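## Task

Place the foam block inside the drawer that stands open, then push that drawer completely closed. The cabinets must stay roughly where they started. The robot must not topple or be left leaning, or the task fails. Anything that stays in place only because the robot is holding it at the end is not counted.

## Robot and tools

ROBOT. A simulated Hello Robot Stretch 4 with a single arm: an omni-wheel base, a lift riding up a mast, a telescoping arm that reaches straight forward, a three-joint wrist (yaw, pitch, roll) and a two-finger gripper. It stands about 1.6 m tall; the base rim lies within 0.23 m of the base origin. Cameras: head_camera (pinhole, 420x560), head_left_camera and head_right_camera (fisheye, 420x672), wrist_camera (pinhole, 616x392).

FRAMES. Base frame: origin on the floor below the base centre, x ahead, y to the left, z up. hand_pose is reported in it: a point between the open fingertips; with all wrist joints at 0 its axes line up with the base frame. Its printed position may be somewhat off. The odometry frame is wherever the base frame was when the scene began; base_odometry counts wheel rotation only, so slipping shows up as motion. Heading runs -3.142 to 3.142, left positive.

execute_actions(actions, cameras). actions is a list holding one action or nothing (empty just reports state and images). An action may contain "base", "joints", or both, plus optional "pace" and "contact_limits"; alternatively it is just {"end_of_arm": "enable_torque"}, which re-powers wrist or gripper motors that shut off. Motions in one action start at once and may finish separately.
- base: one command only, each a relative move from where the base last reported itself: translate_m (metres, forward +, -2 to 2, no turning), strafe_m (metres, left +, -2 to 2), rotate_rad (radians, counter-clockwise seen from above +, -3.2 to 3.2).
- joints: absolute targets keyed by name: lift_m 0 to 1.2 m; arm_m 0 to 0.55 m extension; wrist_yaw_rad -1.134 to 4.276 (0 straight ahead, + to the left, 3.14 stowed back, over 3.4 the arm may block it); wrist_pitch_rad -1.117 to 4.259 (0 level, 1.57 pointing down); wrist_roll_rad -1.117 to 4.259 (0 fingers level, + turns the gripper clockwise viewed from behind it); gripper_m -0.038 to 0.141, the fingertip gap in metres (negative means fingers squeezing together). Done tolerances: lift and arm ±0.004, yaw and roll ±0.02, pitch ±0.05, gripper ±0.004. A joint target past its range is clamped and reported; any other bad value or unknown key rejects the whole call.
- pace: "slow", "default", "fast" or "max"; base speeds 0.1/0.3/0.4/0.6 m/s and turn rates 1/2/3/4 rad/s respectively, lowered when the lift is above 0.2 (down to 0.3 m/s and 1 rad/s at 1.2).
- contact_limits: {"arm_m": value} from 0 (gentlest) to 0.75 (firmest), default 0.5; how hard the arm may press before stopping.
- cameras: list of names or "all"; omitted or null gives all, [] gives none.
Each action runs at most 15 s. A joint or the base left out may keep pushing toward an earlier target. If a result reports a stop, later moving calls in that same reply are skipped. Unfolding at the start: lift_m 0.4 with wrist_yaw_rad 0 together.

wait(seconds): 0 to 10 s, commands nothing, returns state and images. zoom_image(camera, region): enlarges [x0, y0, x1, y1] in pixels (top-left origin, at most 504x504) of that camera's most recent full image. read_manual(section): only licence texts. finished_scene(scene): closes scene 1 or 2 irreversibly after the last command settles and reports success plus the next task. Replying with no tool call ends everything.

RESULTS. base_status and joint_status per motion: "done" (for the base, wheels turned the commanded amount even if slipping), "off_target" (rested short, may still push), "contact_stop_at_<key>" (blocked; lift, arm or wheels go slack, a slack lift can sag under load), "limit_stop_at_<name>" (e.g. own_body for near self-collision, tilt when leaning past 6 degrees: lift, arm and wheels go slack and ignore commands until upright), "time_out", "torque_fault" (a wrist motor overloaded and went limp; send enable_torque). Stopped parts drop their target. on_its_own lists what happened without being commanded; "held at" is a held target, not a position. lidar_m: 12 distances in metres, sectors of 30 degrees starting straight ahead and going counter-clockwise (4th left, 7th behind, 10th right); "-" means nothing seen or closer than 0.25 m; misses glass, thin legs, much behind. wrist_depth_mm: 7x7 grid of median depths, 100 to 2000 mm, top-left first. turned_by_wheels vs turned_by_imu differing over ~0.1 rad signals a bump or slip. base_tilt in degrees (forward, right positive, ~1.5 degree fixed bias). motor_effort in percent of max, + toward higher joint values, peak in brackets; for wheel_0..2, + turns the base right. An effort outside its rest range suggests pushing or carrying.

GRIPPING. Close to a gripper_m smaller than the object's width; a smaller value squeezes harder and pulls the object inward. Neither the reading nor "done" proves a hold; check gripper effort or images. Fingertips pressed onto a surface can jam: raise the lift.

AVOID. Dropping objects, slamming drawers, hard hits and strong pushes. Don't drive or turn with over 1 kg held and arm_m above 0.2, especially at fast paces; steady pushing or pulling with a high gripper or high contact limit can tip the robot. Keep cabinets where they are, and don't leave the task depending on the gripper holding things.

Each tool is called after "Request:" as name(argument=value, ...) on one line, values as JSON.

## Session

Request:
execute_actions(actions=[])

Scene clock: 0.00 s.
base_odometry: x=+0.000 y=+0.000 heading=+0.000 (m, m, rad; odometry frame)
turned_by_wheels: +0.000 (rad since the last result)
turned_by_imu: +0.000 (rad since the last result)
base_tilt: forward=+0.1 right=+0.0 (deg)
lidar_m: 2.09 1.30 1.28 1.81 1.58 1.61 1.86 1.94 1.10 1.16 2.39 2.57
base_status: not commanded
joint_positions: lift_m=+0.216 arm_m=+0.000 wrist_yaw_rad=+3.108 wrist_pitch_rad=+0.017 wrist_roll_rad=+0.015 gripper_m=+0.057
joint_status: not commanded
motor_effort: lift_m=+18 arm_m=+0 wrist_yaw_rad=-1 wrist_pitch_rad=-6 wrist_roll_rad=-1 gripper_m=-4 wheel_0=+0 wheel_1=+0 wheel_2=+0 (%)
hand_pose: x=-0.1142 y=+0.0971 z=+0.3888 quat_wxyz=(+0.017, -0.008, +0.008, +1.000) (m; base frame)
wrist_depth_mm: - 137 - - 1921 1499 1336 / - 118 163 - 1808 1499 1336 / - 121 160 - 1863 1537 1336 / 109 139 257 - 1863 1576 1336 / 216 - - - 1808 1576 1366 / 732 1499 201 1255 1078 1205 1205 / 544 960 891 108 946 831 866
pictures: head_camera, head_left_camera, head_right_camera, wrist_camera
Images, in order (width x height): head_camera 420x560, head_left_camera 420x672, head_right_camera 420x672, wrist_camera 616x392.

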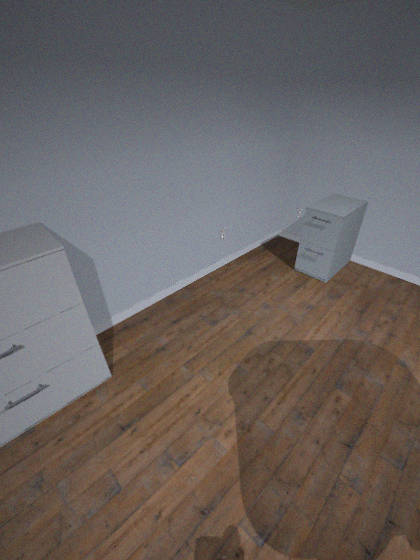

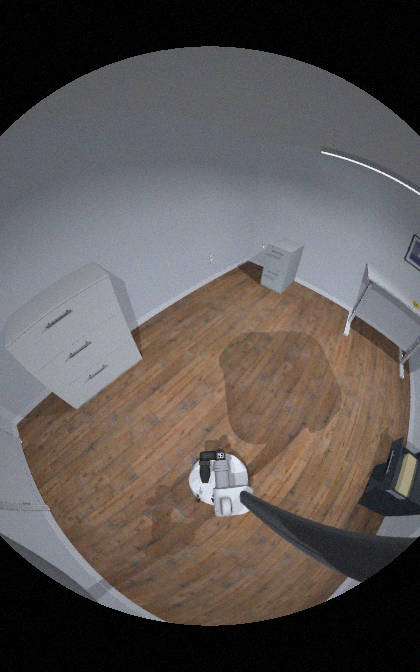

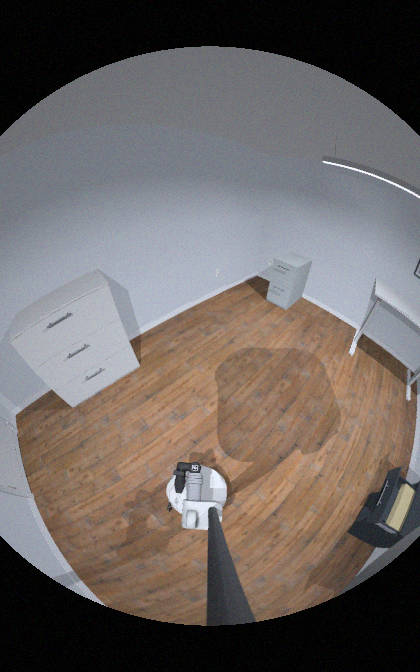

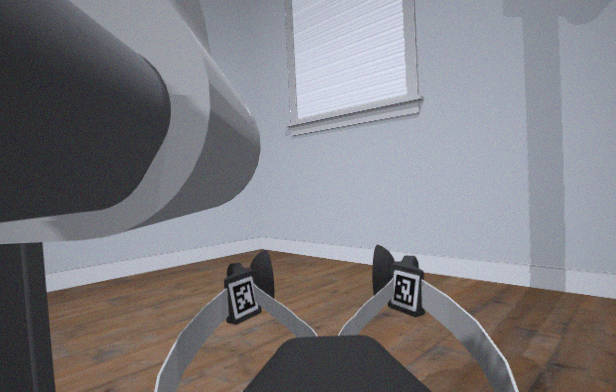

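Request:
execute_actions(actions=[{"base":{"rotate_rad":-1.12},"pace":"max"}], cameras=["head_camera","head_right_camera"])

Scene clock: 1.63 s.
base_odometry: x=+0.000 y=+0.000 heading=-1.120 (m, m, rad; odometry frame)
turned_by_wheels: -1.120 (rad since the last result)
turned_by_imu: -1.135 (rad since the last result)
base_tilt: forward=+0.2 right=-0.1 (deg)
lidar_m: 2.39 2.57 2.22 1.30 1.28 1.96 1.59 1.59 1.79 1.97 1.13 1.14
base_status: done
joint_positions: lift_m=+0.216 arm_m=+0.000 wrist_yaw_rad=+3.108 wrist_pitch_rad=+0.017 wrist_roll_rad=+0.015 gripper_m=+0.057
joint_status: not commanded
motor_effort: lift_m=+18(18) arm_m=+0(0) wrist_yaw_rad=+0(1) wrist_pitch_rad=-7(8) wrist_roll_rad=+0(1) gripper_m=-3(3) wheel_0=+0(7) wheel_1=-1(9) wheel_2=-1(9) (%)
hand_pose: x=-0.1142 y=+0.0971 z=+0.3888 quat_wxyz=(+0.017, -0.008, +0.008, +1.000) (m; base frame)
wrist_depth_mm: - 137 1756 1808 1983 - 1756 / - 118 163 1863 - - 1756 / - 121 161 1863 - - 1708 / 109 139 257 1808 - - 1756 / 216 1618 1661 1808 - - 1756 / 732 1397 201 1255 1098 1229 1205 / 539 960 878 108 931 831 854
pictures: head_camera, head_right_camera
Images, in order (width x height): head_camera 420x560, head_right_camera 420x672.

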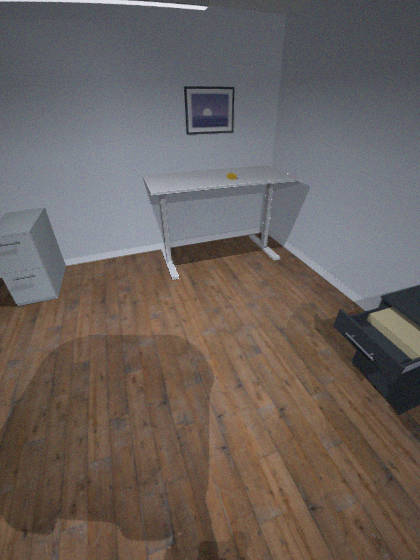

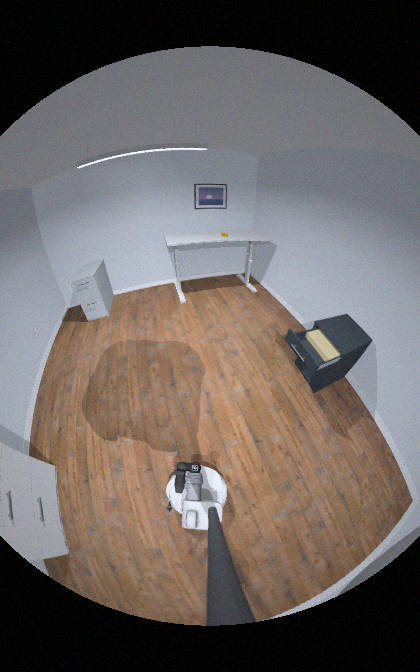

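Request:
zoom_image(camera="head_camera", region=[190, 155, 310, 205])

Request:
zoom_image(camera="head_right_camera", region=[275, 300, 385, 400])

Region (190, 155, 310, 205) of head_camera's 420x560 image, scaled by 4.200, with more detail than that image has; it fills the top 210 rows of this view, and the rest is white.

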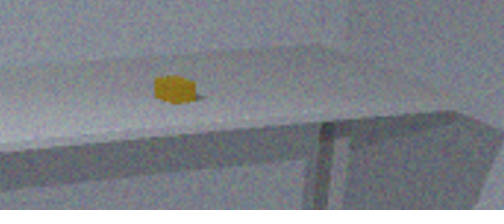

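Region (275, 300, 385, 400) of head_right_camera's 420x672 image, scaled by 4.582, with more detail than that image has; it fills the top 458 rows of this view, and the rest is white.

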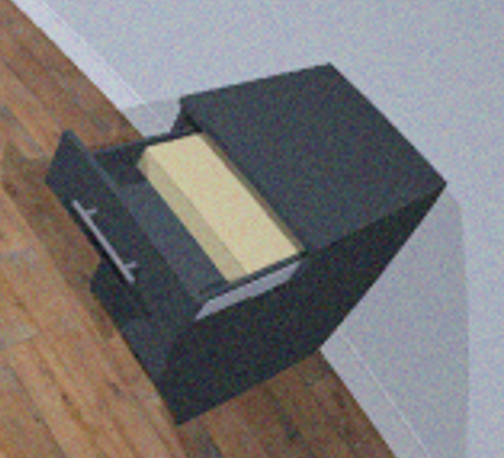

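Request:
execute_actions(actions=[{"base":{"translate_m":2.0},"joints":{"lift_m":1.17,"wrist_yaw_rad":0,"wrist_pitch_rad":0.9,"gripper_m":0.14},"pace":"max"}])

Scene clock: 7.37 s.
base_odometry: x=+0.871 y=-1.800 heading=-1.120 (m, m, rad; odometry frame)
turned_by_wheels: +0.000 (rad since the last result)
turned_by_imu: -0.005 (rad since the last result)
base_tilt: forward=+0.1 right=+0.0 (deg)
lidar_m: 0.46 0.43 0.51 1.58 2.47 2.53 3.48 1.14 1.20 1.27 1.05 0.56
base_status: done
joint_positions: lift_m=+1.170 arm_m=+0.000 wrist_yaw_rad=+0.000 wrist_pitch_rad=+0.901 wrist_roll_rad=+0.015 gripper_m=+0.140
joint_status: all done
motor_effort: lift_m=+19(22) arm_m=+0(0) wrist_yaw_rad=-1(6) wrist_pitch_rad=-4(4) wrist_roll_rad=-2(1) gripper_m=-1(0) wheel_0=-2(6) wheel_1=-1(8) wheel_2=+0(15) (%)
hand_pose: x=+0.3502 y=-0.0874 z=+1.1219 quat_wxyz=(+0.900, +0.007, +0.436, -0.003) (m; base frame)
wrist_depth_mm: 788 768 768 732 732 715 699 / 668 654 647 634 597 603 603 / 574 564 554 544 539 535 842 / 504 496 484 488 500 1537 1308 / 449 445 455 1499 1464 1464 1366 / 421 1182 1336 1366 1281 1281 1308 / 1281 1255 1281 108 1229 1205 1205
pictures: head_camera, head_left_camera, head_right_camera, wrist_camera
Images, in order (width x height): head_camera 420x560, head_left_camera 420x672, head_right_camera 420x672, wrist_camera 616x392.

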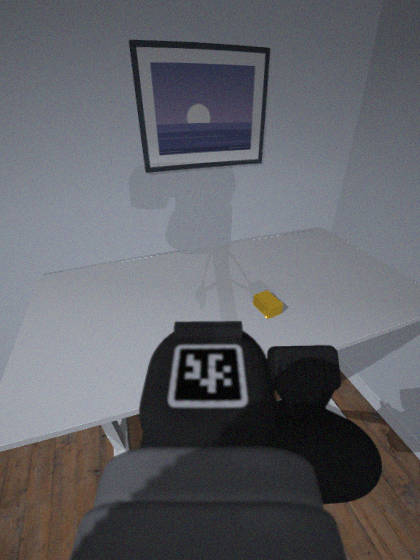

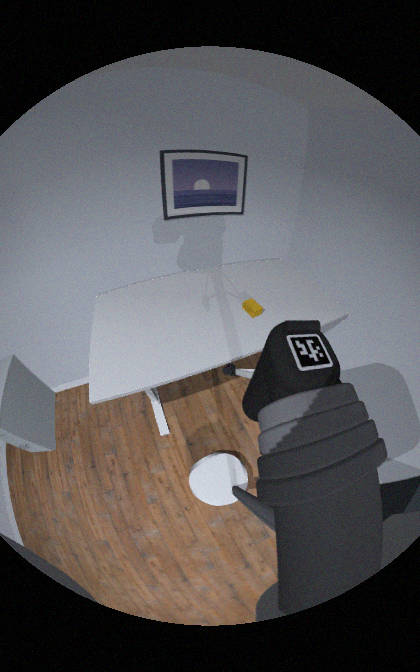

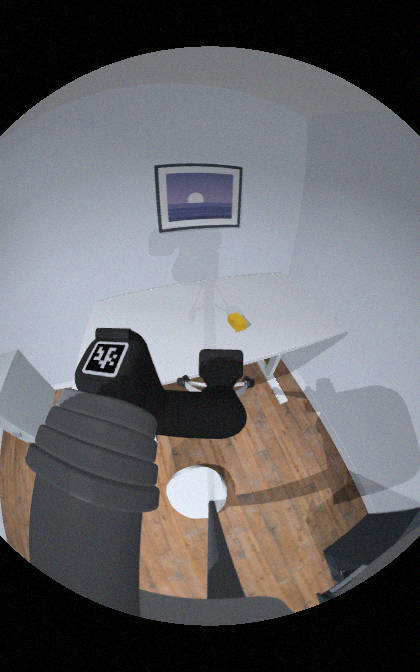

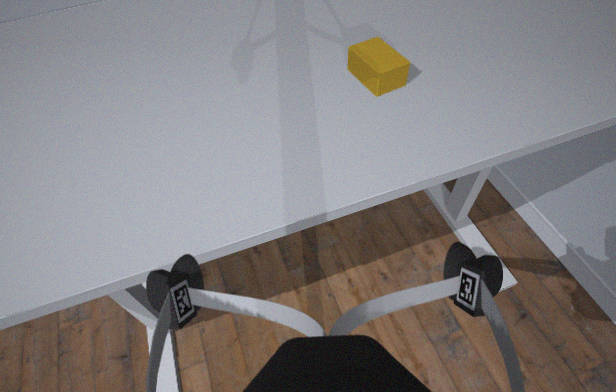

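Request:
zoom_image(camera="wrist_camera", region=[320, 20, 440, 110])

Request:
zoom_image(camera="head_camera", region=[240, 275, 300, 330])

Region (320, 20, 440, 110) of wrist_camera's 616x392 image, scaled by 4.200; it fills the top 378 rows of this view, and the rest is white.

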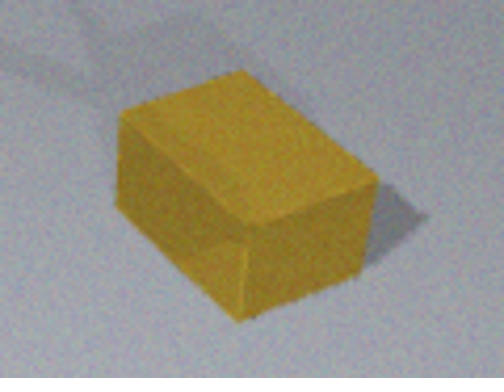

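Region (240, 275, 300, 330) of head_camera's 420x560 image, scaled by 8.400, with more detail than that image has; it fills the top 462 rows of this view, and the rest is white.

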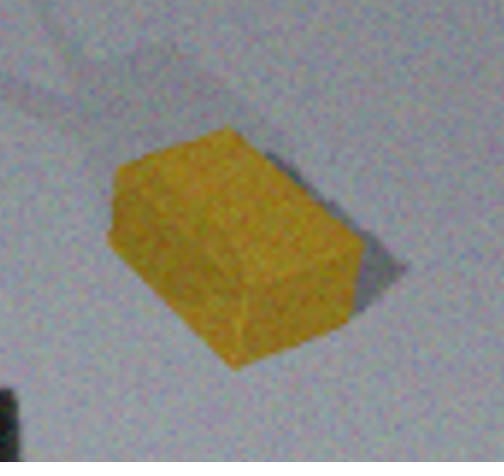

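Request:
execute_actions(actions=[{"base":{"strafe_m":-0.151},"joints":{"lift_m":1.145,"arm_m":0.52,"wrist_yaw_rad":0.47,"wrist_pitch_rad":1.35,"gripper_m":0.125},"pace":"fast"}], cameras=["head_right_camera","wrist_camera"])

Scene clock: 11.90 s.
base_odometry: x=+0.735 y=-1.866 heading=-1.121 (m, m, rad; odometry frame)
turned_by_wheels: +0.000 (rad since the last result)
turned_by_imu: +0.000 (rad since the last result)
base_tilt: forward=+0.1 right=+0.0 (deg)
lidar_m: 0.50 0.49 0.56 1.72 2.62 2.62 3.48 1.00 1.08 1.13 1.12 0.61
base_status: done
joint_positions: lift_m=+1.145 arm_m=+0.519 wrist_yaw_rad=+0.470 wrist_pitch_rad=+1.350 wrist_roll_rad=+0.015 gripper_m=+0.125
joint_status: all done
motor_effort: lift_m=+15(16) arm_m=+7(9) wrist_yaw_rad=-1(5) wrist_pitch_rad=+1(2) wrist_roll_rad=-2(0) gripper_m=-2(4) wheel_0=-2(8) wheel_1=-1(8) wheel_2=+2(1) (%)
hand_pose: x=+0.7855 y=-0.0494 z=+1.0419 quat_wxyz=(+0.760, -0.140, +0.609, +0.177) (m; base frame)
wrist_depth_mm: 373 370 366 364 359 353 355 / 362 357 355 351 343 343 342 / 351 345 342 340 336 336 332 / 340 336 332 330 329 324 320 / 329 327 324 277 317 314 314 / 319 314 215 267 303 301 304 / 307 307 304 108 301 296 294
pictures: head_right_camera, wrist_camera
Images, in order (width x height): head_right_camera 420x672, wrist_camera 616x392.

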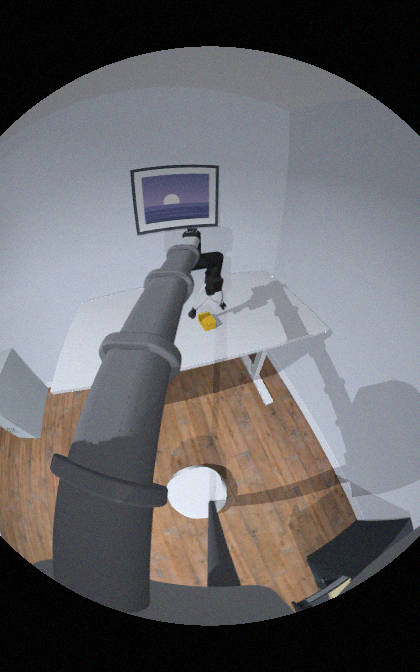

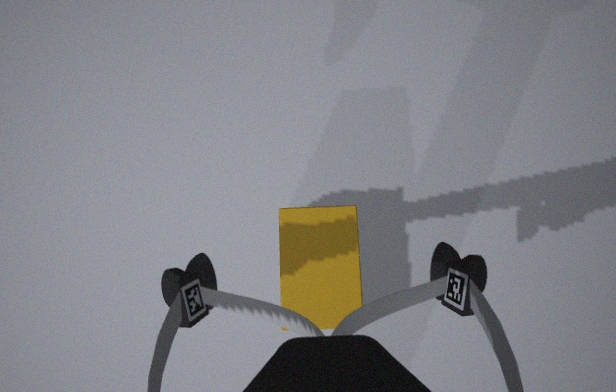

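Request:
execute_actions(actions=[{"joints":{"lift_m":1.082,"gripper_m":0.09},"pace":"fast"}], cameras=["wrist_camera"])

Request:
execute_actions(actions=[{"joints":{"gripper_m":0.03}}], cameras=["wrist_camera"])

Scene clock: 13.67 s.
base_odometry: x=+0.735 y=-1.866 heading=-1.121 (m, m, rad; odometry frame)
turned_by_wheels: +0.000 (rad since the last result)
turned_by_imu: +0.000 (rad since the last result)
base_tilt: forward=+0.2 right=+0.0 (deg)
lidar_m: 0.49 0.49 0.56 1.70 2.62 2.63 3.47 1.02 1.14 1.13 1.11 0.61
base_status: not commanded
joint_positions: lift_m=+1.082 arm_m=+0.519 wrist_yaw_rad=+0.470 wrist_pitch_rad=+1.350 wrist_roll_rad=+0.015 gripper_m=+0.090
joint_status: all done
motor_effort: lift_m=+15(16) arm_m=+7(7) wrist_yaw_rad=-1(1) wrist_pitch_rad=+0(1) wrist_roll_rad=-1(3) gripper_m=-2(1) wheel_0=-1(1) wheel_1=+0(1) wheel_2=+1(1) (%)
hand_pose: x=+0.7855 y=-0.0494 z=+0.9789 quat_wxyz=(+0.760, -0.140, +0.609, +0.177) (m; base frame)
wrist_depth_mm: 301 297 296 293 289 287 283 / 290 287 285 282 281 278 278 / 279 278 276 276 273 268 268 / 271 268 266 219 263 260 258 / 265 260 259 213 252 252 251 / 256 255 202 206 206 245 245 / 248 247 244 108 242 238 237
pictures: wrist_camera
Images, in order (width x height): wrist_camera 616x392.

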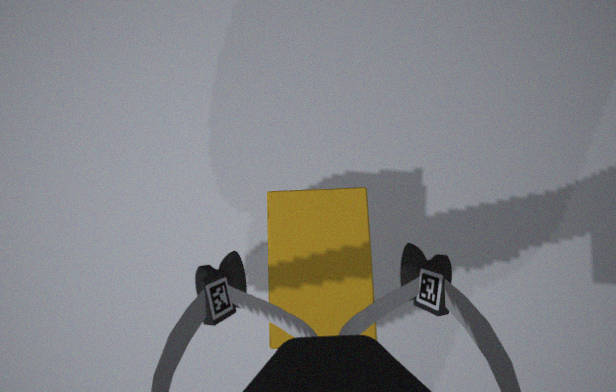

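Scene clock: 15.07 s.
base_odometry: x=+0.735 y=-1.866 heading=-1.121 (m, m, rad; odometry frame)
turned_by_wheels: +0.000 (rad since the last result)
turned_by_imu: +0.000 (rad since the last result)
base_tilt: forward=+0.1 right=+0.0 (deg)
lidar_m: 0.49 0.49 0.56 1.72 2.63 2.60 3.47 1.03 1.14 1.13 1.12 0.62
base_status: not commanded
joint_positions: lift_m=+1.082 arm_m=+0.519 wrist_yaw_rad=+0.470 wrist_pitch_rad=+1.350 wrist_roll_rad=+0.015 gripper_m=+0.030
joint_status: all done
motor_effort: lift_m=+15(15) arm_m=+7(7) wrist_yaw_rad=-1(1) wrist_pitch_rad=+0(1) wrist_roll_rad=-1(0) gripper_m=-12(7) wheel_0=-1(2) wheel_1=-1(0) wheel_2=+1(1) (%)
hand_pose: x=+0.7855 y=-0.0494 z=+0.9789 quat_wxyz=(+0.760, -0.140, +0.609, +0.177) (m; base frame)
wrist_depth_mm: 300 297 294 291 291 287 283 / 290 285 283 281 279 278 276 / 281 278 276 273 271 268 268 / 272 270 267 210 263 259 260 / 263 262 259 204 253 253 253 / 256 254 191 198 195 244 244 / 248 248 244 108 241 239 238
pictures: wrist_camera
Images, in order (width x height): wrist_camera 616x392.

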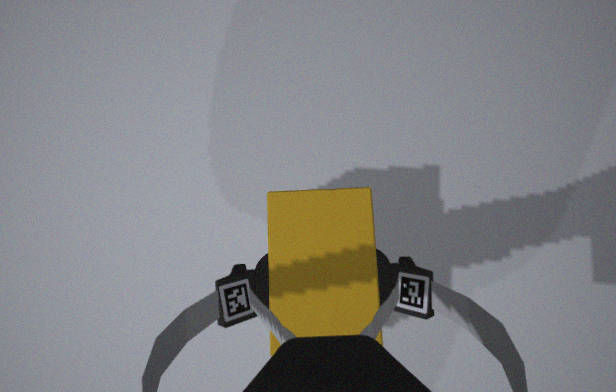

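Request:
execute_actions(actions=[{"base":{"translate_m":-1.24},"joints":{"lift_m":1.12,"arm_m":0.0,"wrist_yaw_rad":0,"gripper_m":0.026},"pace":"fast"}], cameras=["wrist_camera"])

Request:
execute_actions(actions=[{"base":{"rotate_rad":-1.21},"joints":{"lift_m":0.86,"arm_m":0.15},"pace":"fast"}], cameras=["wrist_camera","head_camera","head_right_camera"])

Scene clock: 21.13 s.
base_odometry: x=+0.196 y=-0.750 heading=-1.120 (m, m, rad; odometry frame)
turned_by_wheels: +0.000 (rad since the last result)
turned_by_imu: +0.003 (rad since the last result)
base_tilt: forward=+0.2 right=+0.0 (deg)
lidar_m: 1.69 1.67 2.14 2.22 1.76 1.87 2.27 2.28 1.91 0.61 0.61 1.75
base_status: done
joint_positions: lift_m=+1.120 arm_m=+0.001 wrist_yaw_rad=+0.000 wrist_pitch_rad=+1.351 wrist_roll_rad=+0.015 gripper_m=+0.026
joint_status: all done
motor_effort: lift_m=+20(25) arm_m=-7(8) wrist_yaw_rad=+0(9) wrist_pitch_rad=-3(2) wrist_roll_rad=+1(2) gripper_m=-14(15) wheel_0=+2(5) wheel_1=+2(7) wheel_2=-2(10) (%)
hand_pose: x=+0.2353 y=-0.0874 z=+1.0165 quat_wxyz=(+0.780, +0.006, +0.625, -0.005) (m; base frame)
wrist_depth_mm: 1430 1464 1464 1397 1336 1366 1366 / 1430 1366 1397 1397 1336 1366 1308 / 1336 1336 1336 1308 1308 1308 1281 / 1308 1308 1255 209 1255 1255 715 / 1281 1336 1281 202 1229 1229 1205 / 1229 1255 190 196 195 1160 1182 / 1205 1160 991 108 1138 1118 1138
pictures: wrist_camera
Images, in order (width x height): wrist_camera 616x392.

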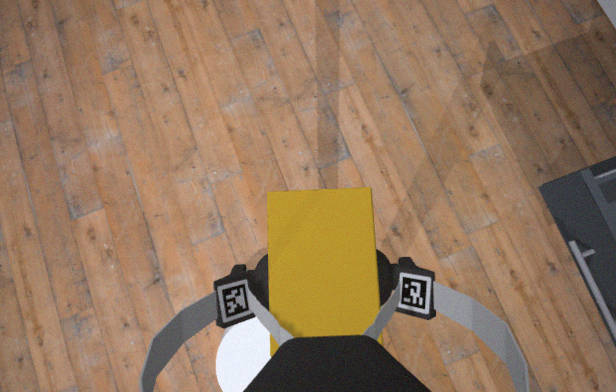

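Scene clock: 23.40 s.
base_odometry: x=+0.196 y=-0.750 heading=-2.330 (m, m, rad; odometry frame)
turned_by_wheels: -1.210 (rad since the last result)
turned_by_imu: -1.226 (rad since the last result)
base_tilt: forward=+0.2 right=+0.0 (deg)
lidar_m: 0.62 1.64 1.75 1.69 2.15 2.31 1.75 1.79 2.33 2.25 2.18 0.66
base_status: done
joint_positions: lift_m=+0.860 arm_m=+0.149 wrist_yaw_rad=+0.000 wrist_pitch_rad=+1.351 wrist_roll_rad=+0.015 gripper_m=+0.026
joint_status: all done
motor_effort: lift_m=+15(20) arm_m=+7(12) wrist_yaw_rad=-1(2) wrist_pitch_rad=-2(2) wrist_roll_rad=+1(1) gripper_m=-13(13) wheel_0=+2(4) wheel_1=+2(5) wheel_2=+1(4) (%)
hand_pose: x=+0.3827 y=-0.0874 z=+0.7569 quat_wxyz=(+0.780, +0.006, +0.625, -0.005) (m; base frame)
wrist_depth_mm: 1118 500 530 421 415 1078 1098 / 1098 496 466 473 496 1060 1060 / 1078 1078 1060 1025 1042 1025 1025 / 1025 1025 1025 209 1025 991 976 / 1008 1008 991 202 976 946 946 / 960 976 190 196 196 946 946 / 931 931 917 108 931 891 891
pictures: head_camera, head_right_camera, wrist_camera
Images, in order (width x height): head_camera 420x560, head_right_camera 420x672, wrist_camera 616x392.

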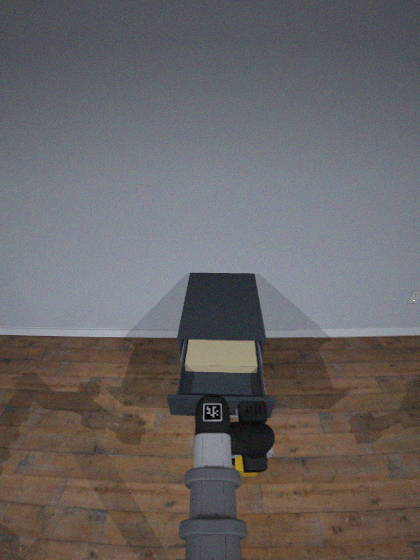

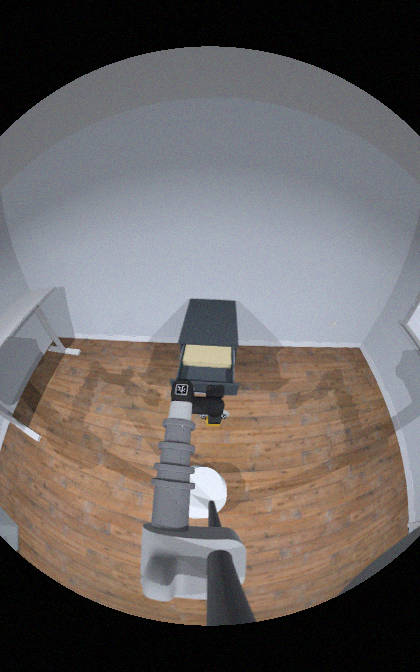

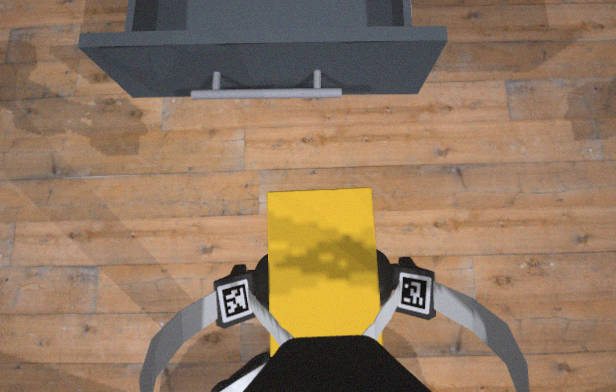

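Request:
zoom_image(camera="head_camera", region=[160, 320, 290, 430])

Region (160, 320, 290, 430) of head_camera's 420x560 image, scaled by 3.877, with more detail than that image has; it fills the top 426 rows of this view, and the rest is white.

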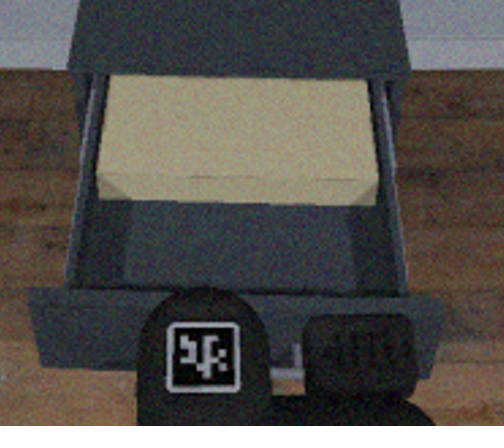

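Request:
execute_actions(actions=[{"base":{"strafe_m":0.045},"joints":{"lift_m":0.775,"arm_m":0.51},"pace":"fast"}], cameras=["wrist_camera","head_right_camera"])

Scene clock: 25.93 s.
base_odometry: x=+0.228 y=-0.781 heading=-2.330 (m, m, rad; odometry frame)
turned_by_wheels: +0.000 (rad since the last result)
turned_by_imu: +0.000 (rad since the last result)
base_tilt: forward=+0.1 right=-0.1 (deg)
lidar_m: 0.59 1.63 1.70 1.64 2.13 2.31 1.76 1.78 2.40 2.29 2.17 0.66
base_status: done
joint_positions: lift_m=+0.775 arm_m=+0.509 wrist_yaw_rad=+0.000 wrist_pitch_rad=+1.351 wrist_roll_rad=+0.015 gripper_m=+0.026
joint_status: all done
motor_effort: lift_m=+16(16) arm_m=+7(8) wrist_yaw_rad=-1(0) wrist_pitch_rad=+0(2) wrist_roll_rad=-1(0) gripper_m=-15(13) wheel_0=+2(8) wheel_1=+1(9) wheel_2=+0(2) (%)
hand_pose: x=+0.7427 y=-0.0874 z=+0.6719 quat_wxyz=(+0.781, +0.006, +0.625, -0.005) (m; base frame)
wrist_depth_mm: 1025 298 300 297 300 297 976 / 1008 375 362 357 357 355 946 / 976 355 351 349 345 343 917 / 946 394 389 209 382 368 878 / 904 375 379 203 370 366 866 / 878 366 190 196 196 303 854 / 854 307 357 108 355 317 831
pictures: head_right_camera, wrist_camera
Images, in order (width x height): head_right_camera 420x672, wrist_camera 616x392.

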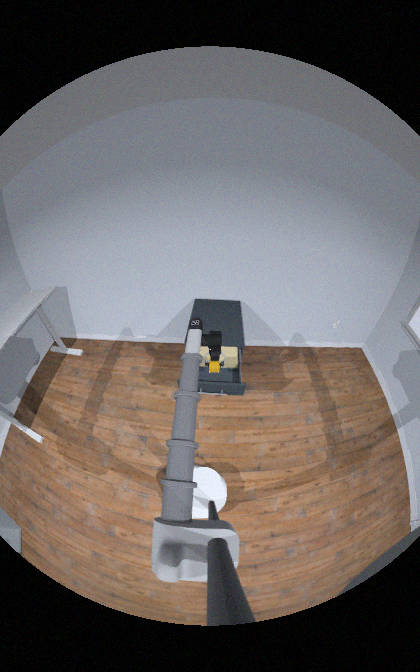

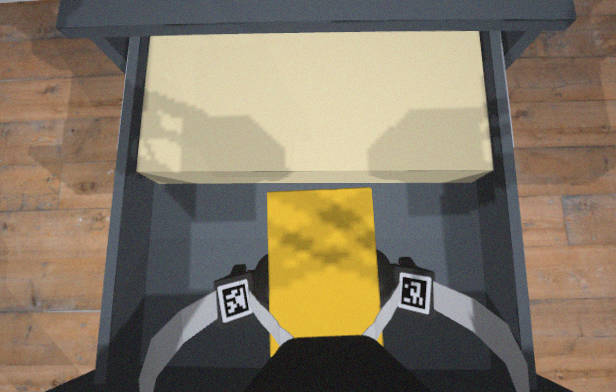

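Request:
execute_actions(actions=[{"joints":{"lift_m":0.657,"arm_m":0.52},"pace":"fast"}], cameras=["wrist_camera"])

Request:
execute_actions(actions=[{"joints":{"gripper_m":0.08}}], cameras=["wrist_camera"])

Scene clock: 27.50 s.
base_odometry: x=+0.228 y=-0.781 heading=-2.330 (m, m, rad; odometry frame)
turned_by_wheels: +0.000 (rad since the last result)
turned_by_imu: +0.000 (rad since the last result)
base_tilt: forward=+0.2 right=-0.1 (deg)
lidar_m: 0.61 1.61 1.70 1.63 2.11 2.29 1.76 1.77 2.39 2.29 2.16 0.64
base_status: not commanded
joint_positions: lift_m=+0.657 arm_m=+0.519 wrist_yaw_rad=+0.000 wrist_pitch_rad=+1.351 wrist_roll_rad=+0.015 gripper_m=+0.026
joint_status: all done
motor_effort: lift_m=+15(15) arm_m=+7(10) wrist_yaw_rad=+0(1) wrist_pitch_rad=-2(4) wrist_roll_rad=+0(1) gripper_m=-14(13) wheel_0=+2(2) wheel_1=+0(1) wheel_2=-1(0) (%)
hand_pose: x=+0.7526 y=-0.0874 z=+0.5539 quat_wxyz=(+0.780, +0.006, +0.625, -0.005) (m; base frame)
wrist_depth_mm: 246 243 241 239 238 236 236 / 236 234 235 232 229 229 227 / 231 231 231 231 231 229 228 / 240 274 272 208 267 266 256 / 242 265 262 204 256 257 252 / 239 257 190 197 196 249 248 / 239 249 248 108 246 242 241
pictures: wrist_camera
Images, in order (width x height): wrist_camera 616x392.

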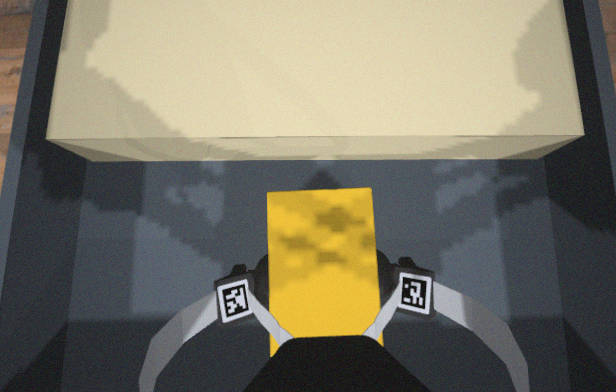

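Scene clock: 28.83 s.
base_odometry: x=+0.228 y=-0.781 heading=-2.330 (m, m, rad; odometry frame)
turned_by_wheels: +0.000 (rad since the last result)
turned_by_imu: +0.000 (rad since the last result)
base_tilt: forward=+0.2 right=+0.0 (deg)
lidar_m: 0.61 1.61 1.70 1.63 2.12 2.30 1.75 1.76 2.41 2.31 2.17 0.62
base_status: not commanded
joint_positions: lift_m=+0.657 arm_m=+0.519 wrist_yaw_rad=+0.000 wrist_pitch_rad=+1.351 wrist_roll_rad=+0.015 gripper_m=+0.080
joint_status: all done
motor_effort: lift_m=+15(15) arm_m=+7(7) wrist_yaw_rad=-1(1) wrist_pitch_rad=-1(4) wrist_roll_rad=+0(0) gripper_m=-3(18) wheel_0=+2(2) wheel_1=+1(0) wheel_2=+0(1) (%)
hand_pose: x=+0.7526 y=-0.0874 z=+0.5539 quat_wxyz=(+0.780, +0.006, +0.625, -0.005) (m; base frame)
wrist_depth_mm: 244 243 240 238 237 236 236 / 236 236 235 231 229 228 226 / 232 232 231 231 229 229 228 / 241 273 270 222 267 266 256 / 239 265 265 216 258 256 252 / 240 257 216 211 211 248 247 / 239 250 249 108 247 242 241
pictures: wrist_camera
Images, in order (width x height): wrist_camera 616x392.

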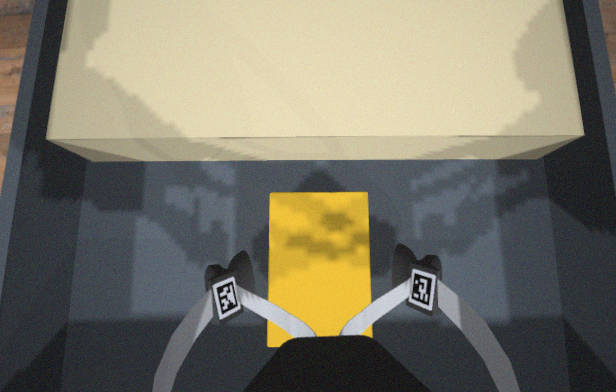

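Request:
execute_actions(actions=[{"joints":{"lift_m":0.77},"pace":"max"}], cameras=[])

Request:
execute_actions(actions=[{"joints":{"arm_m":0.125,"wrist_pitch_rad":0,"gripper_m":-0.01},"pace":"max"}], cameras=[])

Request:
execute_actions(actions=[{"joints":{"lift_m":0.422},"pace":"max"}], cameras=["wrist_camera","head_camera"])

Scene clock: 30.27 s.
base_odometry: x=+0.228 y=-0.781 heading=-2.330 (m, m, rad; odometry frame)
turned_by_wheels: +0.000 (rad since the last result)
turned_by_imu: +0.000 (rad since the last result)
base_tilt: forward=+0.2 right=-0.1 (deg)
lidar_m: 0.60 1.63 1.71 1.62 2.11 2.30 1.77 1.81 2.40 2.29 2.18 0.64
base_status: not commanded
joint_positions: lift_m=+0.770 arm_m=+0.519 wrist_yaw_rad=+0.000 wrist_pitch_rad=+1.351 wrist_roll_rad=+0.015 gripper_m=+0.080
joint_status: all done
motor_effort: lift_m=+20(25) arm_m=+7(7) wrist_yaw_rad=+0(1) wrist_pitch_rad=-2(3) wrist_roll_rad=+0(0) gripper_m=-2(4) wheel_0=+2(2) wheel_1=+1(1) wheel_2=+0(0) (%)
hand_pose: x=+0.7527 y=-0.0874 z=+0.6665 quat_wxyz=(+0.781, +0.006, +0.625, -0.005) (m; base frame)
wrist_depth_mm: 1025 291 290 287 285 285 960 / 1008 366 359 353 351 351 960 / 946 349 347 343 340 342 946 / 960 375 384 355 377 351 904 / 917 375 377 332 370 364 878 / 891 364 216 319 355 317 854 / 842 325 357 108 351 330 831
pictures: none
No camera images: the call's "cameras" was empty. Leave "cameras" out to get every camera's image.

Scene clock: 32.07 s.
base_odometry: x=+0.228 y=-0.781 heading=-2.330 (m, m, rad; odometry frame)
turned_by_wheels: +0.000 (rad since the last result)
turned_by_imu: +0.000 (rad since the last result)
base_tilt: forward=+0.1 right=+0.0 (deg)
lidar_m: 0.60 1.61 1.70 1.64 2.12 2.28 1.78 1.79 2.41 2.29 2.20 0.63
base_status: not commanded
joint_positions: lift_m=+0.770 arm_m=+0.126 wrist_yaw_rad=+0.000 wrist_pitch_rad=+0.002 wrist_roll_rad=+0.015 gripper_m=-0.010
joint_status: all done
motor_effort: lift_m=+20(20) arm_m=-7(11) wrist_yaw_rad=+0(2) wrist_pitch_rad=-8(11) wrist_roll_rad=-2(1) gripper_m=-8(3) wheel_0=+2(2) wheel_1=+0(1) wheel_2=+0(0) (%)
hand_pose: x=+0.5856 y=-0.0875 z=+0.9474 quat_wxyz=(+1.000, +0.007, +0.001, +0.000) (m; base frame)
wrist_depth_mm: 1229 1205 1229 1182 1138 1182 1182 / 1182 1205 1182 1205 1182 1160 1160 / 1255 1205 1205 1160 1205 1182 1138 / 1255 1205 1205 1205 1205 1205 1160 / 1255 1205 1205 1205 1182 1182 1160 / 1255 1229 1229 202 185 1182 1205 / 1229 1255 759 108 768 1160 1160
pictures: none
No camera images: the call's "cameras" was empty. Leave "cameras" out to get every camera's image.

Scene clock: 33.57 s.
base_odometry: x=+0.228 y=-0.781 heading=-2.330 (m, m, rad; odometry frame)
turned_by_wheels: +0.000 (rad since the last result)
turned_by_imu: +0.000 (rad since the last result)
base_tilt: forward=+0.0 right=+0.0 (deg)
lidar_m: 0.62 1.62 1.70 1.65 2.12 2.31 1.76 1.79 2.41 2.31 2.17 0.62
base_status: not commanded
joint_positions: lift_m=+0.422 arm_m=+0.126 wrist_yaw_rad=+0.000 wrist_pitch_rad=+0.002 wrist_roll_rad=+0.015 gripper_m=-0.010
joint_status: all done
motor_effort: lift_m=+16(19) arm_m=-7(7) wrist_yaw_rad=+0(1) wrist_pitch_rad=-9(7) wrist_roll_rad=+0(1) gripper_m=-9(10) wheel_0=+2(2) wheel_1=+1(1) wheel_2=+0(0) (%)
hand_pose: x=+0.5856 y=-0.0875 z=+0.5997 quat_wxyz=(+1.000, +0.007, +0.001, +0.000) (m; base frame)
wrist_depth_mm: 1229 1229 1205 1205 1205 1182 1160 / 1229 1205 1205 1160 1205 1182 1182 / 1229 1205 1229 1160 1182 1182 1182 / 1229 1229 1229 1160 1025 1182 1205 / 1255 289 285 278 276 271 267 / 778 291 256 202 183 271 268 / 1229 290 285 108 276 272 270
pictures: head_camera, wrist_camera
Images, in order (width x height): head_camera 420x560, wrist_camera 616x392.

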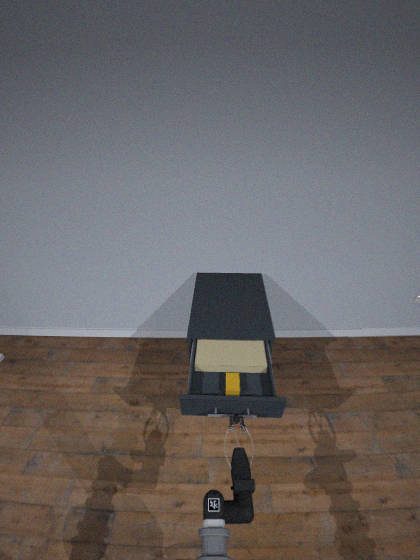

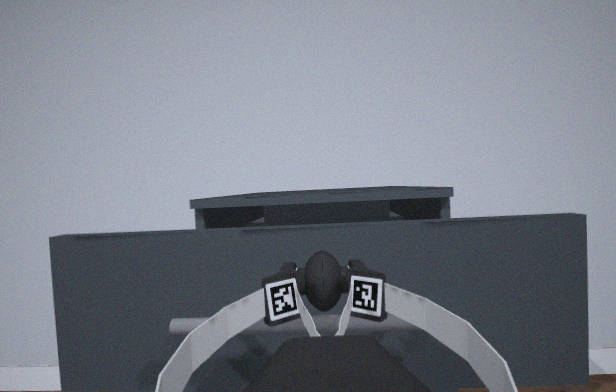

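Request:
execute_actions(actions=[{"joints":{"arm_m":0.163},"pace":"max","contact_limits":{"arm_m":0.3}}], cameras=[])

Request:
execute_actions(actions=[{"joints":{"arm_m":0.455},"pace":"default","contact_limits":{"arm_m":0.35}}], cameras=["wrist_camera","head_camera"])

Scene clock: 34.57 s.
base_odometry: x=+0.228 y=-0.781 heading=-2.330 (m, m, rad; odometry frame)
turned_by_wheels: +0.000 (rad since the last result)
turned_by_imu: +0.000 (rad since the last result)
base_tilt: forward=+0.2 right=+0.0 (deg)
lidar_m: 0.62 1.63 1.70 1.64 2.12 2.27 1.75 1.79 2.38 2.31 2.15 0.65
base_status: not commanded
joint_positions: lift_m=+0.422 arm_m=+0.162 wrist_yaw_rad=+0.000 wrist_pitch_rad=+0.002 wrist_roll_rad=+0.015 gripper_m=-0.010
joint_status: all done
motor_effort: lift_m=+16(16) arm_m=+7(6) wrist_yaw_rad=-1(0) wrist_pitch_rad=-8(7) wrist_roll_rad=-1(1) gripper_m=-7(9) wheel_0=+2(2) wheel_1=+1(1) wheel_2=+0(0) (%)
contact_limits: arm_m 0.3
hand_pose: x=+0.6212 y=-0.0874 z=+0.5997 quat_wxyz=(+1.000, +0.007, +0.001, +0.000) (m; base frame)
wrist_depth_mm: 1205 1182 1160 1160 1138 1138 1118 / 1160 1160 1160 1160 1118 1138 1118 / 1205 1138 1160 1182 1138 1138 1138 / 1182 1182 1160 1098 1098 1160 1160 / 255 252 248 244 239 236 233 / 256 253 248 202 185 236 235 / 257 253 216 108 208 236 235
pictures: none
No camera images: the call's "cameras" was empty. Leave "cameras" out to get every camera's image.

Scene clock: 36.70 s.
base_odometry: x=+0.228 y=-0.780 heading=-2.330 (m, m, rad; odometry frame)
turned_by_wheels: +0.000 (rad since the last result)
turned_by_imu: +0.000 (rad since the last result)
base_tilt: forward=+0.2 right=-0.1 (deg)
lidar_m: 0.92 1.62 1.70 1.64 2.11 2.28 1.77 1.79 2.39 2.30 2.21 0.96
base_status: not commanded
joint_positions: lift_m=+0.422 arm_m=+0.454 wrist_yaw_rad=+0.000 wrist_pitch_rad=+0.002 wrist_roll_rad=+0.015 gripper_m=-0.010
joint_status: all done
motor_effort: lift_m=+16(16) arm_m=+7(18) wrist_yaw_rad=+1(29) wrist_pitch_rad=-6(8) wrist_roll_rad=-2(1) gripper_m=-7(8) wheel_0=+1(3) wheel_1=+2(3) wheel_2=-2(9) (%)
contact_limits: arm_m 0.35
hand_pose: x=+0.9131 y=-0.0875 z=+0.5998 quat_wxyz=(+1.000, +0.007, +0.001, +0.000) (m; base frame)
wrist_depth_mm: 878 878 878 866 854 842 831 / 891 891 878 854 854 854 842 / 904 891 891 878 854 854 854 / 904 904 878 424 306 455 549 / 259 254 250 245 242 239 236 / 259 255 251 202 184 239 236 / 260 256 217 108 244 238 238
pictures: head_camera, wrist_camera
Images, in order (width x height): head_camera 420x560, wrist_camera 616x392.

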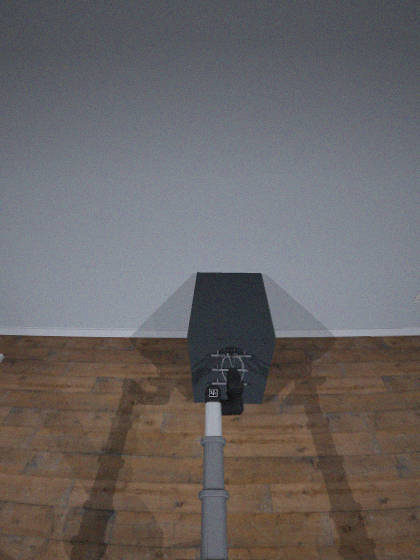

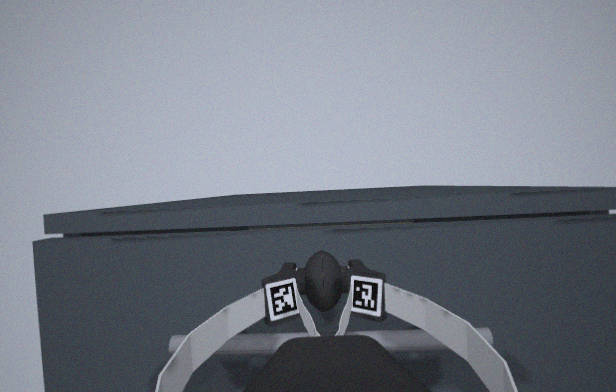

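Request:
execute_actions(actions=[{"joints":{"arm_m":0.486},"pace":"slow","contact_limits":{"arm_m":0.3}}], cameras=["wrist_camera"])

Scene clock: 38.37 s.
base_odometry: x=+0.228 y=-0.780 heading=-2.330 (m, m, rad; odometry frame)
turned_by_wheels: +0.000 (rad since the last result)
turned_by_imu: +0.000 (rad since the last result)
base_tilt: forward=+0.1 right=-0.1 (deg)
lidar_m: 0.90 1.63 1.72 1.63 2.09 2.29 1.77 1.79 2.40 2.31 2.17 0.98
base_status: not commanded
joint_positions: lift_m=+0.422 arm_m=+0.484 wrist_yaw_rad=-0.005 wrist_pitch_rad=+0.002 wrist_roll_rad=+0.015 gripper_m=-0.010
joint_status: all done
on_its_own: wrist_yaw_rad is at rest, and its effort (+14) is outside its rest range (-13 to +13)
motor_effort: lift_m=+16(16) arm_m=+13(14) wrist_yaw_rad=+14(14) wrist_pitch_rad=-5(4) wrist_roll_rad=+0(0) gripper_m=-5(9) wheel_0=+2(2) wheel_1=+2(2) wheel_2=-4(4) (%)
contact_limits: arm_m 0.3
hand_pose: x=+0.9426 y=-0.0889 z=+0.5999 quat_wxyz=(+1.000, +0.007, +0.001, -0.003) (m; base frame)
wrist_depth_mm: 854 831 842 820 831 820 798 / 854 854 842 831 842 831 809 / 854 866 866 842 842 831 831 / 854 854 854 418 289 227 585 / 244 239 236 232 229 226 224 / 243 241 236 202 187 225 225 / 244 241 203 108 199 226 224
pictures: wrist_camera
Images, in order (width x height): wrist_camera 616x392.

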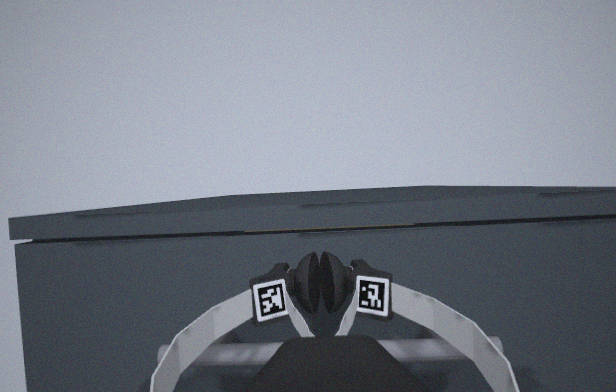

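Request:
execute_actions(actions=[{"joints":{"arm_m":0.39},"pace":"max"}], cameras=["wrist_camera","head_camera"])

Scene clock: 39.53 s.
base_odometry: x=+0.228 y=-0.780 heading=-2.330 (m, m, rad; odometry frame)
turned_by_wheels: +0.000 (rad since the last result)
turned_by_imu: +0.000 (rad since the last result)
base_tilt: forward=+0.1 right=+0.0 (deg)
lidar_m: 0.91 1.64 1.73 1.64 2.13 2.30 1.78 1.77 2.37 2.30 2.18 0.99
base_status: not commanded
joint_positions: lift_m=+0.422 arm_m=+0.391 wrist_yaw_rad=+0.000 wrist_pitch_rad=+0.002 wrist_roll_rad=+0.015 gripper_m=-0.010
joint_status: all done
motor_effort: lift_m=+16(16) arm_m=-7(14) wrist_yaw_rad=+0(14) wrist_pitch_rad=-8(5) wrist_roll_rad=+1(0) gripper_m=-9(9) wheel_0=+2(2) wheel_1=+2(3) wheel_2=-1(4) (%)
hand_pose: x=+0.8506 y=-0.0875 z=+0.5997 quat_wxyz=(+1.000, +0.007, +0.001, +0.000) (m; base frame)
wrist_depth_mm: 931 931 946 917 931 891 904 / 946 946 931 931 931 917 917 / 960 960 960 917 917 917 891 / 976 946 931 477 320 314 917 / 960 336 329 325 320 314 621 / 991 336 329 203 185 319 609 / 976 340 332 108 320 315 615
pictures: head_camera, wrist_camera
Images, in order (width x height): head_camera 420x560, wrist_camera 616x392.

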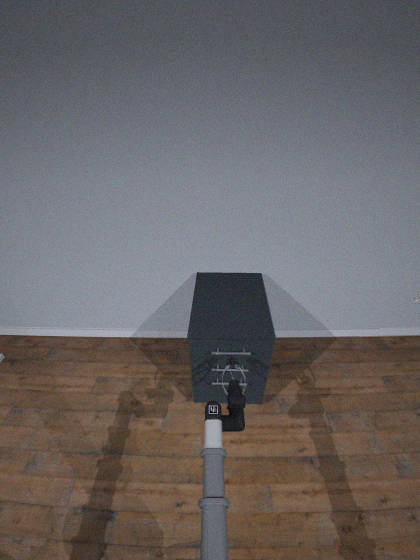

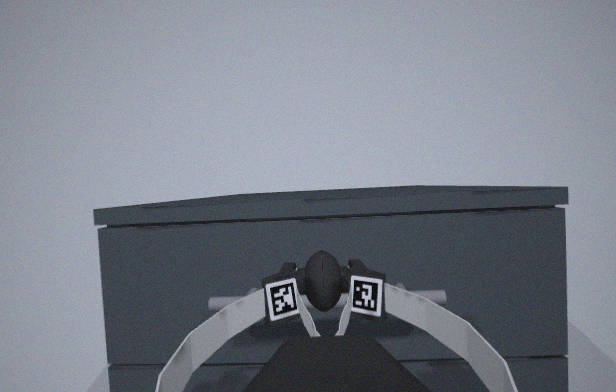

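Drawer edges are flush with the one below.

Request:
finished_scene(scene=2)

The scene is finished: the task was done.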